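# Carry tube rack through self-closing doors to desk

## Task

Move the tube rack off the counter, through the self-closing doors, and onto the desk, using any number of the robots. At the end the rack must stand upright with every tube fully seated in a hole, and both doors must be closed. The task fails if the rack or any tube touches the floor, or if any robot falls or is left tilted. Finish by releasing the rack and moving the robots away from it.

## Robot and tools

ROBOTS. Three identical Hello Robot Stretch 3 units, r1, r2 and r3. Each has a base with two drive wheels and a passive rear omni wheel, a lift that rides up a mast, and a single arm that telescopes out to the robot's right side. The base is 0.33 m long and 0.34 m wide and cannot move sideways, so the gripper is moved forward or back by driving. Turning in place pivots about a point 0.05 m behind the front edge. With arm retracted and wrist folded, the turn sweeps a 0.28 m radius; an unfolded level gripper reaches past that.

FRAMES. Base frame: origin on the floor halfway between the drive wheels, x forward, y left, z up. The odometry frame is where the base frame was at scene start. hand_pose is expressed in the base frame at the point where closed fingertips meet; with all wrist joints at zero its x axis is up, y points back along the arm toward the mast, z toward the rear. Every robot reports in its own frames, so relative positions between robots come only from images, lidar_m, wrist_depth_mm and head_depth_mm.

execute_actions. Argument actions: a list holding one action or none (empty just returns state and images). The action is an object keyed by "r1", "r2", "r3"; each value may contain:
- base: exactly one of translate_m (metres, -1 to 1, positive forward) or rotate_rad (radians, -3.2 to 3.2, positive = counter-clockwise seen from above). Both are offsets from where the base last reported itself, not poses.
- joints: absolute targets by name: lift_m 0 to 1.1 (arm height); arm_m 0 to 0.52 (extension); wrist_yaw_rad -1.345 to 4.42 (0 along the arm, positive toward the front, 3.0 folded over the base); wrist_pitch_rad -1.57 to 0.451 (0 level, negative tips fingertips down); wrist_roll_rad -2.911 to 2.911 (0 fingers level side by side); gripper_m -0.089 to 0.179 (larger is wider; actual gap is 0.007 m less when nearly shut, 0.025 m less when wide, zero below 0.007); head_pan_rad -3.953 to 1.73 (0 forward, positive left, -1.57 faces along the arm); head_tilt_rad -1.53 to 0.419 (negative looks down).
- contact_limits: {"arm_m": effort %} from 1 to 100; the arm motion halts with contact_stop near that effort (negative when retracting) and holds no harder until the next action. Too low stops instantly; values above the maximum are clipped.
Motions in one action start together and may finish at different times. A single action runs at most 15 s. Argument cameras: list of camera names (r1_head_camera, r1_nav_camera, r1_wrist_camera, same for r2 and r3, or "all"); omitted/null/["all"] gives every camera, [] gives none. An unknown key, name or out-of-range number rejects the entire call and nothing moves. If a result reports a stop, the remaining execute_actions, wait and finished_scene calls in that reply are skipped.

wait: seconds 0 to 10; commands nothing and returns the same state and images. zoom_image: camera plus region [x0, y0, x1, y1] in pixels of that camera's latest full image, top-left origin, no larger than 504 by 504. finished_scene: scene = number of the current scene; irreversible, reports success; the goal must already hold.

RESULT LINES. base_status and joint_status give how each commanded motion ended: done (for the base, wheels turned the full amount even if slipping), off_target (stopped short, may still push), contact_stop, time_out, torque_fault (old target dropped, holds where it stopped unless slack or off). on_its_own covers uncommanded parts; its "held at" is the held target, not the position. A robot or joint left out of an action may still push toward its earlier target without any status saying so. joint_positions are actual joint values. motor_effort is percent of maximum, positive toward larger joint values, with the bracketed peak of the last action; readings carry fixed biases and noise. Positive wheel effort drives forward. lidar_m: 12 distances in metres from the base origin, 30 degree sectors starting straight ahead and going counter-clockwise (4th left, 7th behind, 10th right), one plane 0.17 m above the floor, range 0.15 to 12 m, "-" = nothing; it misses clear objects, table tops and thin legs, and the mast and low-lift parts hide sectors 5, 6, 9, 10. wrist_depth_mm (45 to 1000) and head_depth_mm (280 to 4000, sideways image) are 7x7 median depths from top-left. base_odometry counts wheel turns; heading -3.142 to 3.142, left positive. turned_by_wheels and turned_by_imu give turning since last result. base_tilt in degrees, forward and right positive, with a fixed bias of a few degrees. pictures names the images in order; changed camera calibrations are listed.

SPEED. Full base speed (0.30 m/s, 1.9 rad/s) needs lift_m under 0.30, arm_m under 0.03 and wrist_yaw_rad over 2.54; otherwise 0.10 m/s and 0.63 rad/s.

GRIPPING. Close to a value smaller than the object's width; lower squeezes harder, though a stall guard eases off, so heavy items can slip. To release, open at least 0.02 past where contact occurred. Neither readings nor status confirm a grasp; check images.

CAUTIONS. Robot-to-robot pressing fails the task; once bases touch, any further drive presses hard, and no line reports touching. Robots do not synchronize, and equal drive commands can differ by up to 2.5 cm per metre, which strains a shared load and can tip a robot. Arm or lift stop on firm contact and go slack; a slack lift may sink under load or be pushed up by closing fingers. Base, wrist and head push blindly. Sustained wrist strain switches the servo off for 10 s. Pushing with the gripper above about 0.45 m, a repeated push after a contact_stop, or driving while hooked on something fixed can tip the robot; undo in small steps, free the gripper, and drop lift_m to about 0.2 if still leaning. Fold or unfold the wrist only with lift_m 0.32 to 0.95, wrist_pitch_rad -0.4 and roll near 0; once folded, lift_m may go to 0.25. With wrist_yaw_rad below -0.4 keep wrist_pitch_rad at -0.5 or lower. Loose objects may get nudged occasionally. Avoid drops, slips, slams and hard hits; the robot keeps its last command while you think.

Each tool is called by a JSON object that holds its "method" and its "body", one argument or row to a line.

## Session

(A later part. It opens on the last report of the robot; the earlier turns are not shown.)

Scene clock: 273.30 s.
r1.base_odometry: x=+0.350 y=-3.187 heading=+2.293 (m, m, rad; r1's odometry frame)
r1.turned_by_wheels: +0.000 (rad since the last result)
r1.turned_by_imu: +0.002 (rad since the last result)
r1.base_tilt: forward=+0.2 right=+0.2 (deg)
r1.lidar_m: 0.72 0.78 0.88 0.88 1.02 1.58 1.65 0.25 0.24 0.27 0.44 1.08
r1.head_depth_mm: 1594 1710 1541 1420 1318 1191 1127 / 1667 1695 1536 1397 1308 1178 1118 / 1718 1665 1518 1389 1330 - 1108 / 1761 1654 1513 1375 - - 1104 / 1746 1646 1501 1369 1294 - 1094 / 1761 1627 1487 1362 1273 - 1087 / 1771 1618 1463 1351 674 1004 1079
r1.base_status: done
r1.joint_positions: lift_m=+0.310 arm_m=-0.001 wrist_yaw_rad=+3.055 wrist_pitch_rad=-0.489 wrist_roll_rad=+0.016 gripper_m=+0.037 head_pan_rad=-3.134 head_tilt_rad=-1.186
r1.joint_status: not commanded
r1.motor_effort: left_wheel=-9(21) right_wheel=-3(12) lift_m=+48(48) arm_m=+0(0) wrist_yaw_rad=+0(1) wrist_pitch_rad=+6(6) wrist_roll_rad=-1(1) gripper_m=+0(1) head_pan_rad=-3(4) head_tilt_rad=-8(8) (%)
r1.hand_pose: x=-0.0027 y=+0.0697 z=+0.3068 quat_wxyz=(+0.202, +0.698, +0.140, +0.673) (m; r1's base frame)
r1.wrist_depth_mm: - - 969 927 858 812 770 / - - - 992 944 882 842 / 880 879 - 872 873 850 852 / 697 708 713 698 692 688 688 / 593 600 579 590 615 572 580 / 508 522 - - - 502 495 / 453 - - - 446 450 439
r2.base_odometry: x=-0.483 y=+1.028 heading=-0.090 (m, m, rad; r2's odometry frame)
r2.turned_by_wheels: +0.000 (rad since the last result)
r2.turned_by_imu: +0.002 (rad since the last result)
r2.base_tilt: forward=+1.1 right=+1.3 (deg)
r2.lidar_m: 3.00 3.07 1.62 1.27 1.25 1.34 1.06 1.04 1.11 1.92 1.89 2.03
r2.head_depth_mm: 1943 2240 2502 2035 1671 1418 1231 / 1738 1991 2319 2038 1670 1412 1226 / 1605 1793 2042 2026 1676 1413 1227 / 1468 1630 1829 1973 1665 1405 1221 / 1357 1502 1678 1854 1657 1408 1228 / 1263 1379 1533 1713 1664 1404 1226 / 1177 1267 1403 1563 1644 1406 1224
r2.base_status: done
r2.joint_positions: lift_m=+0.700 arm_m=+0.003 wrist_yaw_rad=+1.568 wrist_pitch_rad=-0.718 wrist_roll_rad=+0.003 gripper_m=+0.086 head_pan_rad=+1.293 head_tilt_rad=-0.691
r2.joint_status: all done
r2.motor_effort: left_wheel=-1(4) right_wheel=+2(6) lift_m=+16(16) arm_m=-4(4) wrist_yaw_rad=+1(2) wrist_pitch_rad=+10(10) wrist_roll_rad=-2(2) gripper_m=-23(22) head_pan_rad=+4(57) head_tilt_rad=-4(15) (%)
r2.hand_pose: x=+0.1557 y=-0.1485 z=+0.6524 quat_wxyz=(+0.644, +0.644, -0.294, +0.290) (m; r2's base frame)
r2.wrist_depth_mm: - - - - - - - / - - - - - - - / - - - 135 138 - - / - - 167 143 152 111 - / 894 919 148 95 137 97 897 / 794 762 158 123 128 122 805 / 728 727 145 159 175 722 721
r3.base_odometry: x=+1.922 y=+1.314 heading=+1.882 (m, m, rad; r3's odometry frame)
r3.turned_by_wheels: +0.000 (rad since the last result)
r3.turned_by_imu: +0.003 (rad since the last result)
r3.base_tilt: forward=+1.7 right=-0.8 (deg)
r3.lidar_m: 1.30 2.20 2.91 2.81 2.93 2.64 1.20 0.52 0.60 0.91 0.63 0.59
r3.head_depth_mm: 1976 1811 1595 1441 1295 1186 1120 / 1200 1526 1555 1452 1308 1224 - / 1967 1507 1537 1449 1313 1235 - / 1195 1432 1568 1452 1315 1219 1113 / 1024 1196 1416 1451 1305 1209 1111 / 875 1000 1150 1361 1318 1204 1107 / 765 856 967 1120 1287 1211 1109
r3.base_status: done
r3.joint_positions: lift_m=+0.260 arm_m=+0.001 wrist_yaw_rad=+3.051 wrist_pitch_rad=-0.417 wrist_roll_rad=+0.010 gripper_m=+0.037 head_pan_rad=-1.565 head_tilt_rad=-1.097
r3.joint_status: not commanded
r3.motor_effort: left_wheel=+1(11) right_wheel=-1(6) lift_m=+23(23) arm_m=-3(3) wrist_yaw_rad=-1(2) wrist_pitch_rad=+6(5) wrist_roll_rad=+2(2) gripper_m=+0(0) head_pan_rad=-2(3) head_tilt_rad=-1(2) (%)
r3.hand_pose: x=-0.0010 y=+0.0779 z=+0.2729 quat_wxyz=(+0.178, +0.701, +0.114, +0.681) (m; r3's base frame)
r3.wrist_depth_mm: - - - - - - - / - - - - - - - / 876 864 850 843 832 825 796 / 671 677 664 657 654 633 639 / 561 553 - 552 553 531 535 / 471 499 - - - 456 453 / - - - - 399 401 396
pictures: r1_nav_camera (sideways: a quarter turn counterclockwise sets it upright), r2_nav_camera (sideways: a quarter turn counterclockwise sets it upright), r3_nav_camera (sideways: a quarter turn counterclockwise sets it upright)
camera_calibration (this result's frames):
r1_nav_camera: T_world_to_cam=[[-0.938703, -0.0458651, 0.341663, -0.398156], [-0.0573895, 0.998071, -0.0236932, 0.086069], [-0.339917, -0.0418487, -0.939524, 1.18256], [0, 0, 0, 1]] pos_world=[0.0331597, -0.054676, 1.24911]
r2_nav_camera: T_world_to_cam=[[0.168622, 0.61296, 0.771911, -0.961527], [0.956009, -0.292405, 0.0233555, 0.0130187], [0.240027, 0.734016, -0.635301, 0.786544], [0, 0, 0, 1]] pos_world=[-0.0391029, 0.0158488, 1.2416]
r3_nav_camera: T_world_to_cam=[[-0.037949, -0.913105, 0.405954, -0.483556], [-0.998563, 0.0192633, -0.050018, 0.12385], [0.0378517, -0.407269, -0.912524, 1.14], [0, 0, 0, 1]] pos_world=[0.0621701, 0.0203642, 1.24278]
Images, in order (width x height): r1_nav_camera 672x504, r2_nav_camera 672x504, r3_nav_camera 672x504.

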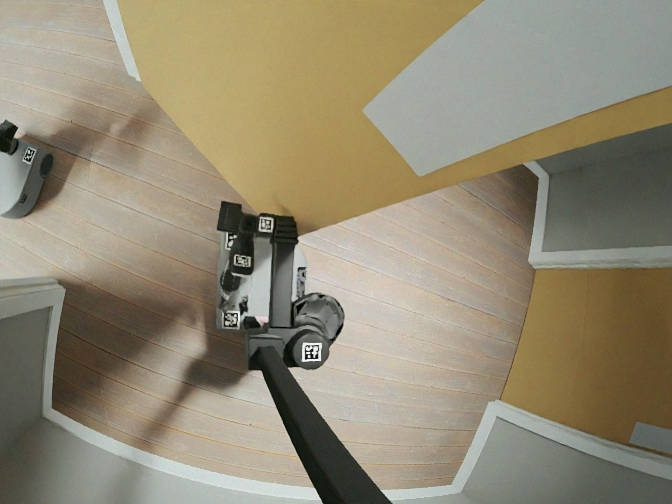

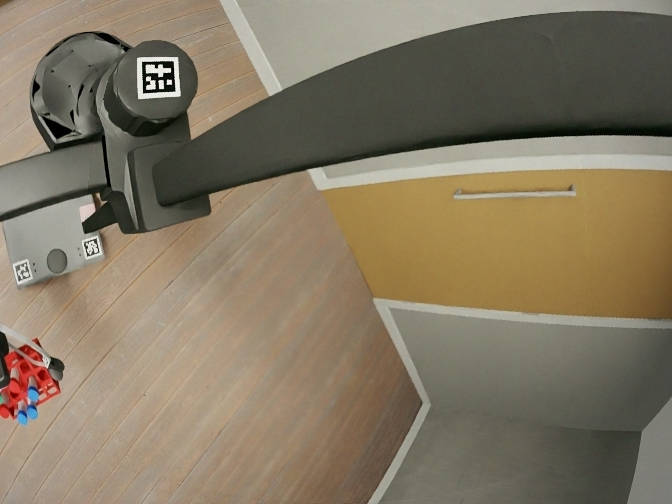

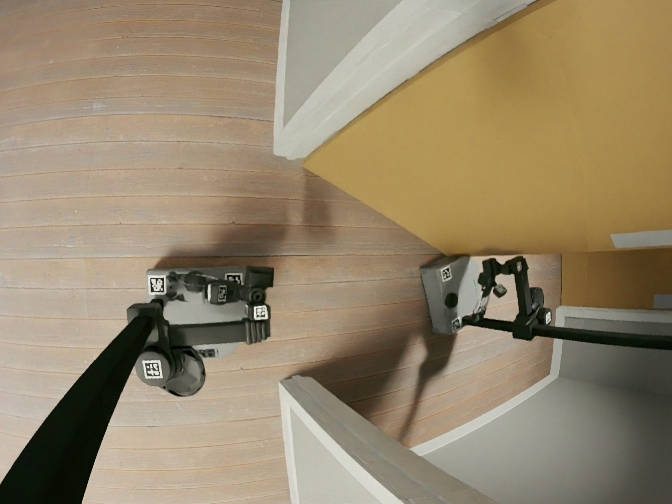

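{"method": "execute_actions", "body": {
  "actions": [
    {"r1":{"base":{"rotate_rad":0.9}},"r2":{"base":{"rotate_rad":-1.3}},"r3":{"base":{"rotate_rad":-1.62},"joints":{"head_pan_rad":0,"head_tilt_rad":-1}}}
  ],
  "cameras": []
}}

{"method": "execute_actions", "body": {
  "actions": [
    {"r1":{"base":{"translate_m":-0.35}},"r2":{"base":{"translate_m":-0.5}},"r3":{"base":{"translate_m":0.3}}}
  ],
  "cameras": ["r1_nav_camera","r3_nav_camera"]
}}

Scene clock: 285.93 s.
r1.base_odometry: x=+0.350 y=-3.187 heading=-3.091 (m, m, rad; r1's odometry frame)
r1.turned_by_wheels: +0.900 (rad since the last result)
r1.turned_by_imu: +0.884 (rad since the last result)
r1.base_tilt: forward=+0.2 right=+0.2 (deg)
r1.lidar_m: 0.88 0.87 0.95 1.42 1.65 1.57 0.28 0.29 0.40 1.09 0.76 0.72
r1.head_depth_mm: 1609 1704 1530 1415 1319 1189 1123 / 1562 1684 1535 1391 1309 1178 1119 / - 328 1456 1393 1324 - 1109 / - 329 437 640 - - 1108 / 286 331 441 651 981 - 1095 / 289 334 445 660 1120 - 1094 / 292 338 449 670 1207 1165 1078
r1.base_status: done
r1.joint_positions: lift_m=+0.310 arm_m=-0.001 wrist_yaw_rad=+3.055 wrist_pitch_rad=-0.489 wrist_roll_rad=+0.016 gripper_m=+0.037 head_pan_rad=-3.134 head_tilt_rad=-1.186
r1.joint_status: not commanded
r1.motor_effort: left_wheel=-15(22) right_wheel=-3(6) lift_m=+48(48) arm_m=+0(1) wrist_yaw_rad=+0(1) wrist_pitch_rad=+6(6) wrist_roll_rad=-1(1) gripper_m=-1(0) head_pan_rad=-4(3) head_tilt_rad=-7(7) (%)
r1.hand_pose: x=-0.0027 y=+0.0697 z=+0.3068 quat_wxyz=(+0.202, +0.698, +0.140, +0.673) (m; r1's base frame)
r1.wrist_depth_mm: - - - - - 969 777 / - - - - - - 806 / 869 873 - 878 870 838 782 / 693 687 706 705 701 694 690 / 594 590 578 585 594 586 580 / 519 527 - - - 504 497 / 458 - - - 440 448 448
r2.base_odometry: x=-0.483 y=+1.028 heading=-1.390 (m, m, rad; r2's odometry frame)
r2.turned_by_wheels: -1.300 (rad since the last result)
r2.turned_by_imu: -1.315 (rad since the last result)
r2.base_tilt: forward=+1.0 right=+1.4 (deg)
r2.lidar_m: 1.89 1.91 2.35 3.07 2.14 1.36 1.25 1.25 1.16 1.04 1.04 1.26
r2.head_depth_mm: 2396 2572 2579 2028 1664 1424 1227 / 2726 2947 2595 2028 1668 1413 1227 / 3065 3280 2601 2016 1670 1410 1221 / 3043 3301 2586 2043 1669 1411 1222 / 2922 3183 2605 2033 1662 1413 1226 / 2812 3045 2604 2023 1675 1410 1219 / 2704 2967 2607 2036 1664 1410 1225
r2.base_status: done
r2.joint_positions: lift_m=+0.700 arm_m=+0.003 wrist_yaw_rad=+1.568 wrist_pitch_rad=-0.718 wrist_roll_rad=+0.003 gripper_m=+0.086 head_pan_rad=+1.293 head_tilt_rad=-0.691
r2.joint_status: not commanded
r2.motor_effort: left_wheel=+2(5) right_wheel=+0(4) lift_m=+16(16) arm_m=-3(3) wrist_yaw_rad=+2(2) wrist_pitch_rad=+10(10) wrist_roll_rad=-1(2) gripper_m=-22(23) head_pan_rad=+5(5) head_tilt_rad=-4(4) (%)
r2.hand_pose: x=+0.1557 y=-0.1485 z=+0.6524 quat_wxyz=(+0.644, +0.644, -0.294, +0.290) (m; r2's base frame)
r2.wrist_depth_mm: - - - - - - 844 / - - - - - - 878 / - - - 133 - - 883 / - - 166 141 152 110 940 / 871 928 148 94 137 97 864 / 788 765 158 123 128 122 809 / 731 720 145 159 177 728 714
r3.base_odometry: x=+1.922 y=+1.314 heading=+0.262 (m, m, rad; r3's odometry frame)
r3.turned_by_wheels: -1.620 (rad since the last result)
r3.turned_by_imu: -1.589 (rad since the last result)
r3.base_tilt: forward=+1.7 right=-0.8 (deg)
r3.lidar_m: 0.99 0.64 0.59 1.11 2.17 2.90 2.81 2.90 2.64 1.42 0.52 0.56
r3.head_depth_mm: 2369 2050 1736 1532 1344 1203 1103 / 2427 2037 1738 1528 1368 1222 1108 / 2370 1916 1551 1512 1370 1224 1112 / 2459 1269 1547 1507 1364 1229 1123 / 1148 1295 1502 1532 1362 1228 1123 / 958 1065 1186 1362 1378 1219 1112 / 814 897 986 1100 1248 1231 1128
r3.base_status: done
r3.joint_positions: lift_m=+0.260 arm_m=+0.001 wrist_yaw_rad=+3.051 wrist_pitch_rad=-0.417 wrist_roll_rad=+0.010 gripper_m=+0.037 head_pan_rad=-0.007 head_tilt_rad=-1.001
r3.joint_status: all done
r3.motor_effort: left_wheel=+2(12) right_wheel=+0(8) lift_m=+23(23) arm_m=-2(3) wrist_yaw_rad=+0(1) wrist_pitch_rad=+6(5) wrist_roll_rad=+2(2) gripper_m=+0(0) head_pan_rad=+4(55) head_tilt_rad=+0(8) (%)
r3.hand_pose: x=-0.0010 y=+0.0779 z=+0.2729 quat_wxyz=(+0.178, +0.701, +0.114, +0.681) (m; r3's base frame)
r3.wrist_depth_mm: - - - - 827 538 502 / - - - - 834 584 537 / 887 848 853 842 763 634 585 / 675 677 651 652 649 645 611 / 561 557 - 553 557 532 534 / 469 498 - - - 457 457 / - - - - 400 397 396
pictures: none
No camera images: the call's "cameras" was empty. Leave "cameras" out to get every camera's image.

Scene clock: 292.33 s.
r1.base_odometry: x=+0.700 y=-3.169 heading=-3.091 (m, m, rad; r1's odometry frame)
r1.turned_by_wheels: +0.000 (rad since the last result)
r1.turned_by_imu: +0.002 (rad since the last result)
r1.base_tilt: forward=+0.2 right=+0.1 (deg)
r1.lidar_m: 1.21 1.19 1.29 1.52 1.46 1.15 0.27 0.27 0.29 0.44 0.92 1.00
r1.head_depth_mm: 1177 1534 1549 1411 1321 1185 1126 / 1122 1434 1531 1408 1297 1175 1113 / 1068 1353 1519 1390 1321 - 1114 / 1002 1193 1491 1365 - - 1100 / 289 334 440 640 971 - 1092 / - 318 412 580 917 - 1090 / - 307 388 533 845 1164 1079
r1.base_status: done
r1.joint_positions: lift_m=+0.310 arm_m=-0.001 wrist_yaw_rad=+3.055 wrist_pitch_rad=-0.489 wrist_roll_rad=+0.016 gripper_m=+0.037 head_pan_rad=-3.134 head_tilt_rad=-1.186
r1.joint_status: not commanded
r1.motor_effort: left_wheel=-7(22) right_wheel=-3(11) lift_m=+49(48) arm_m=+0(0) wrist_yaw_rad=+0(0) wrist_pitch_rad=+6(6) wrist_roll_rad=-1(1) gripper_m=-1(0) head_pan_rad=-3(3) head_tilt_rad=-7(8) (%)
r1.hand_pose: x=-0.0027 y=+0.0697 z=+0.3068 quat_wxyz=(+0.202, +0.698, +0.140, +0.673) (m; r1's base frame)
r1.wrist_depth_mm: - - - - - - - / - - - - - - - / 879 888 - 830 884 839 859 / 711 699 704 707 705 700 686 / 601 589 576 588 603 580 577 / 506 532 - - - 496 499 / 456 - - - 440 444 439
r2.base_odometry: x=-0.573 y=+1.520 heading=-1.390 (m, m, rad; r2's odometry frame)
r2.turned_by_wheels: +0.000 (rad since the last result)
r2.turned_by_imu: -0.003 (rad since the last result)
r2.base_tilt: forward=+1.1 right=+1.3 (deg)
r2.lidar_m: 2.39 2.41 2.95 2.99 1.30 0.83 0.75 0.76 0.93 1.13 1.14 1.38
r2.head_depth_mm: 3027 3192 2614 2034 1669 1420 1229 / 3272 3460 2591 2031 1666 1410 1229 / 3106 3373 2595 2048 1662 1412 1223 / 3014 3243 2577 2028 1666 1412 1223 / 2839 3098 2596 2024 1664 1412 1221 / 2711 2999 2600 2023 1660 1408 1222 / 2614 2863 2580 2013 1652 1414 1226
r2.base_status: done
r2.joint_positions: lift_m=+0.700 arm_m=+0.003 wrist_yaw_rad=+1.568 wrist_pitch_rad=-0.718 wrist_roll_rad=+0.003 gripper_m=+0.086 head_pan_rad=+1.293 head_tilt_rad=-0.691
r2.joint_status: not commanded
r2.motor_effort: left_wheel=+2(2) right_wheel=+0(4) lift_m=+16(16) arm_m=-3(3) wrist_yaw_rad=+1(1) wrist_pitch_rad=+10(10) wrist_roll_rad=-2(2) gripper_m=-22(23) head_pan_rad=+5(5) head_tilt_rad=-4(5) (%)
r2.hand_pose: x=+0.1557 y=-0.1485 z=+0.6524 quat_wxyz=(+0.644, +0.644, -0.294, +0.290) (m; r2's base frame)
r2.wrist_depth_mm: - - - - - - 947 / - - - - - - 950 / - - - 135 - - - / - - 167 147 152 109 972 / 889 894 148 94 137 97 889 / 802 763 158 122 128 123 794 / 720 717 146 158 176 720 720
r3.base_odometry: x=+2.212 y=+1.391 heading=+0.262 (m, m, rad; r3's odometry frame)
r3.turned_by_wheels: +0.000 (rad since the last result)
r3.turned_by_imu: +0.003 (rad since the last result)
r3.base_tilt: forward=+1.8 right=-0.8 (deg)
r3.lidar_m: 0.92 0.68 0.49 0.50 2.18 2.93 3.08 3.18 2.73 0.40 0.41 1.37
r3.head_depth_mm: 2248 2025 1740 1527 1347 1210 1102 / 2275 2054 1745 1523 1359 1233 1109 / 2307 2059 1756 1532 1356 1225 1114 / 2297 2092 1767 1539 1361 1226 1119 / 2255 2030 1487 1452 1371 1233 1126 / 2128 1173 1204 1434 1381 1230 1109 / 2257 1988 1263 1401 1335 1230 1112
r3.base_status: done
r3.joint_positions: lift_m=+0.260 arm_m=+0.001 wrist_yaw_rad=+3.051 wrist_pitch_rad=-0.417 wrist_roll_rad=+0.010 gripper_m=+0.037 head_pan_rad=-0.007 head_tilt_rad=-1.000
r3.joint_status: not commanded
r3.motor_effort: left_wheel=+2(12) right_wheel=+0(6) lift_m=+23(23) arm_m=-3(3) wrist_yaw_rad=-1(2) wrist_pitch_rad=+6(6) wrist_roll_rad=+2(2) gripper_m=+0(0) head_pan_rad=+5(4) head_tilt_rad=+0(1) (%)
r3.hand_pose: x=-0.0010 y=+0.0779 z=+0.2729 quat_wxyz=(+0.178, +0.701, +0.114, +0.681) (m; r3's base frame)
r3.wrist_depth_mm: - - - 515 492 503 514 / - - - 560 538 562 579 / 859 853 844 625 589 611 634 / 664 684 671 661 632 642 637 / 559 553 - 549 557 536 530 / 476 500 - - - 458 455 / - - - - 397 398 397
pictures: r1_nav_camera (sideways: a quarter turn counterclockwise sets it upright), r3_nav_camera (sideways: a quarter turn counterclockwise sets it upright)
camera_calibration (this result's frames):
r1_nav_camera: T_world_to_cam=[[-0.938729, -0.0458651, 0.341591, -0.398063], [-0.0573875, 0.998071, -0.023697, 0.086074], [-0.339845, -0.0418481, -0.93955, 1.18259], [0, 0, 0, 1]] pos_world=[0.0331637, -0.054676, 1.24912]
r3_nav_camera: T_world_to_cam=[[0.869365, -0.0489451, 0.49174, -0.600831], [-0.026701, -0.998282, -0.0521579, 0.120713], [0.493448, 0.0322143, -0.869178, 1.0809], [0, 0, 0, 1]] pos_world=[-0.00780572, 0.0562778, 1.24125]
Images, in order (width x height): r1_nav_camera 672x504, r3_nav_camera 672x504.

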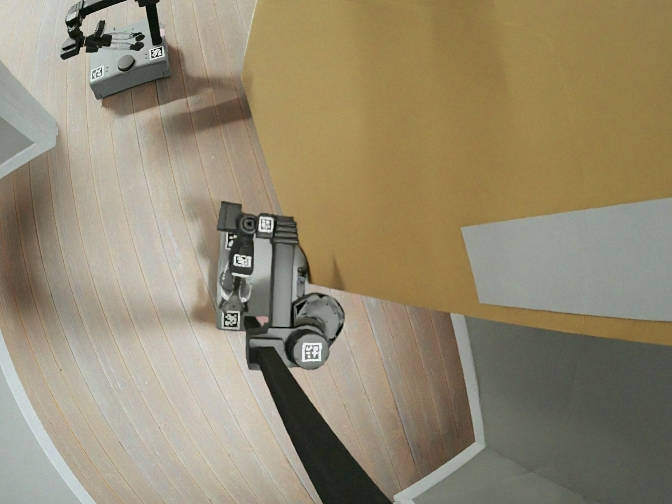

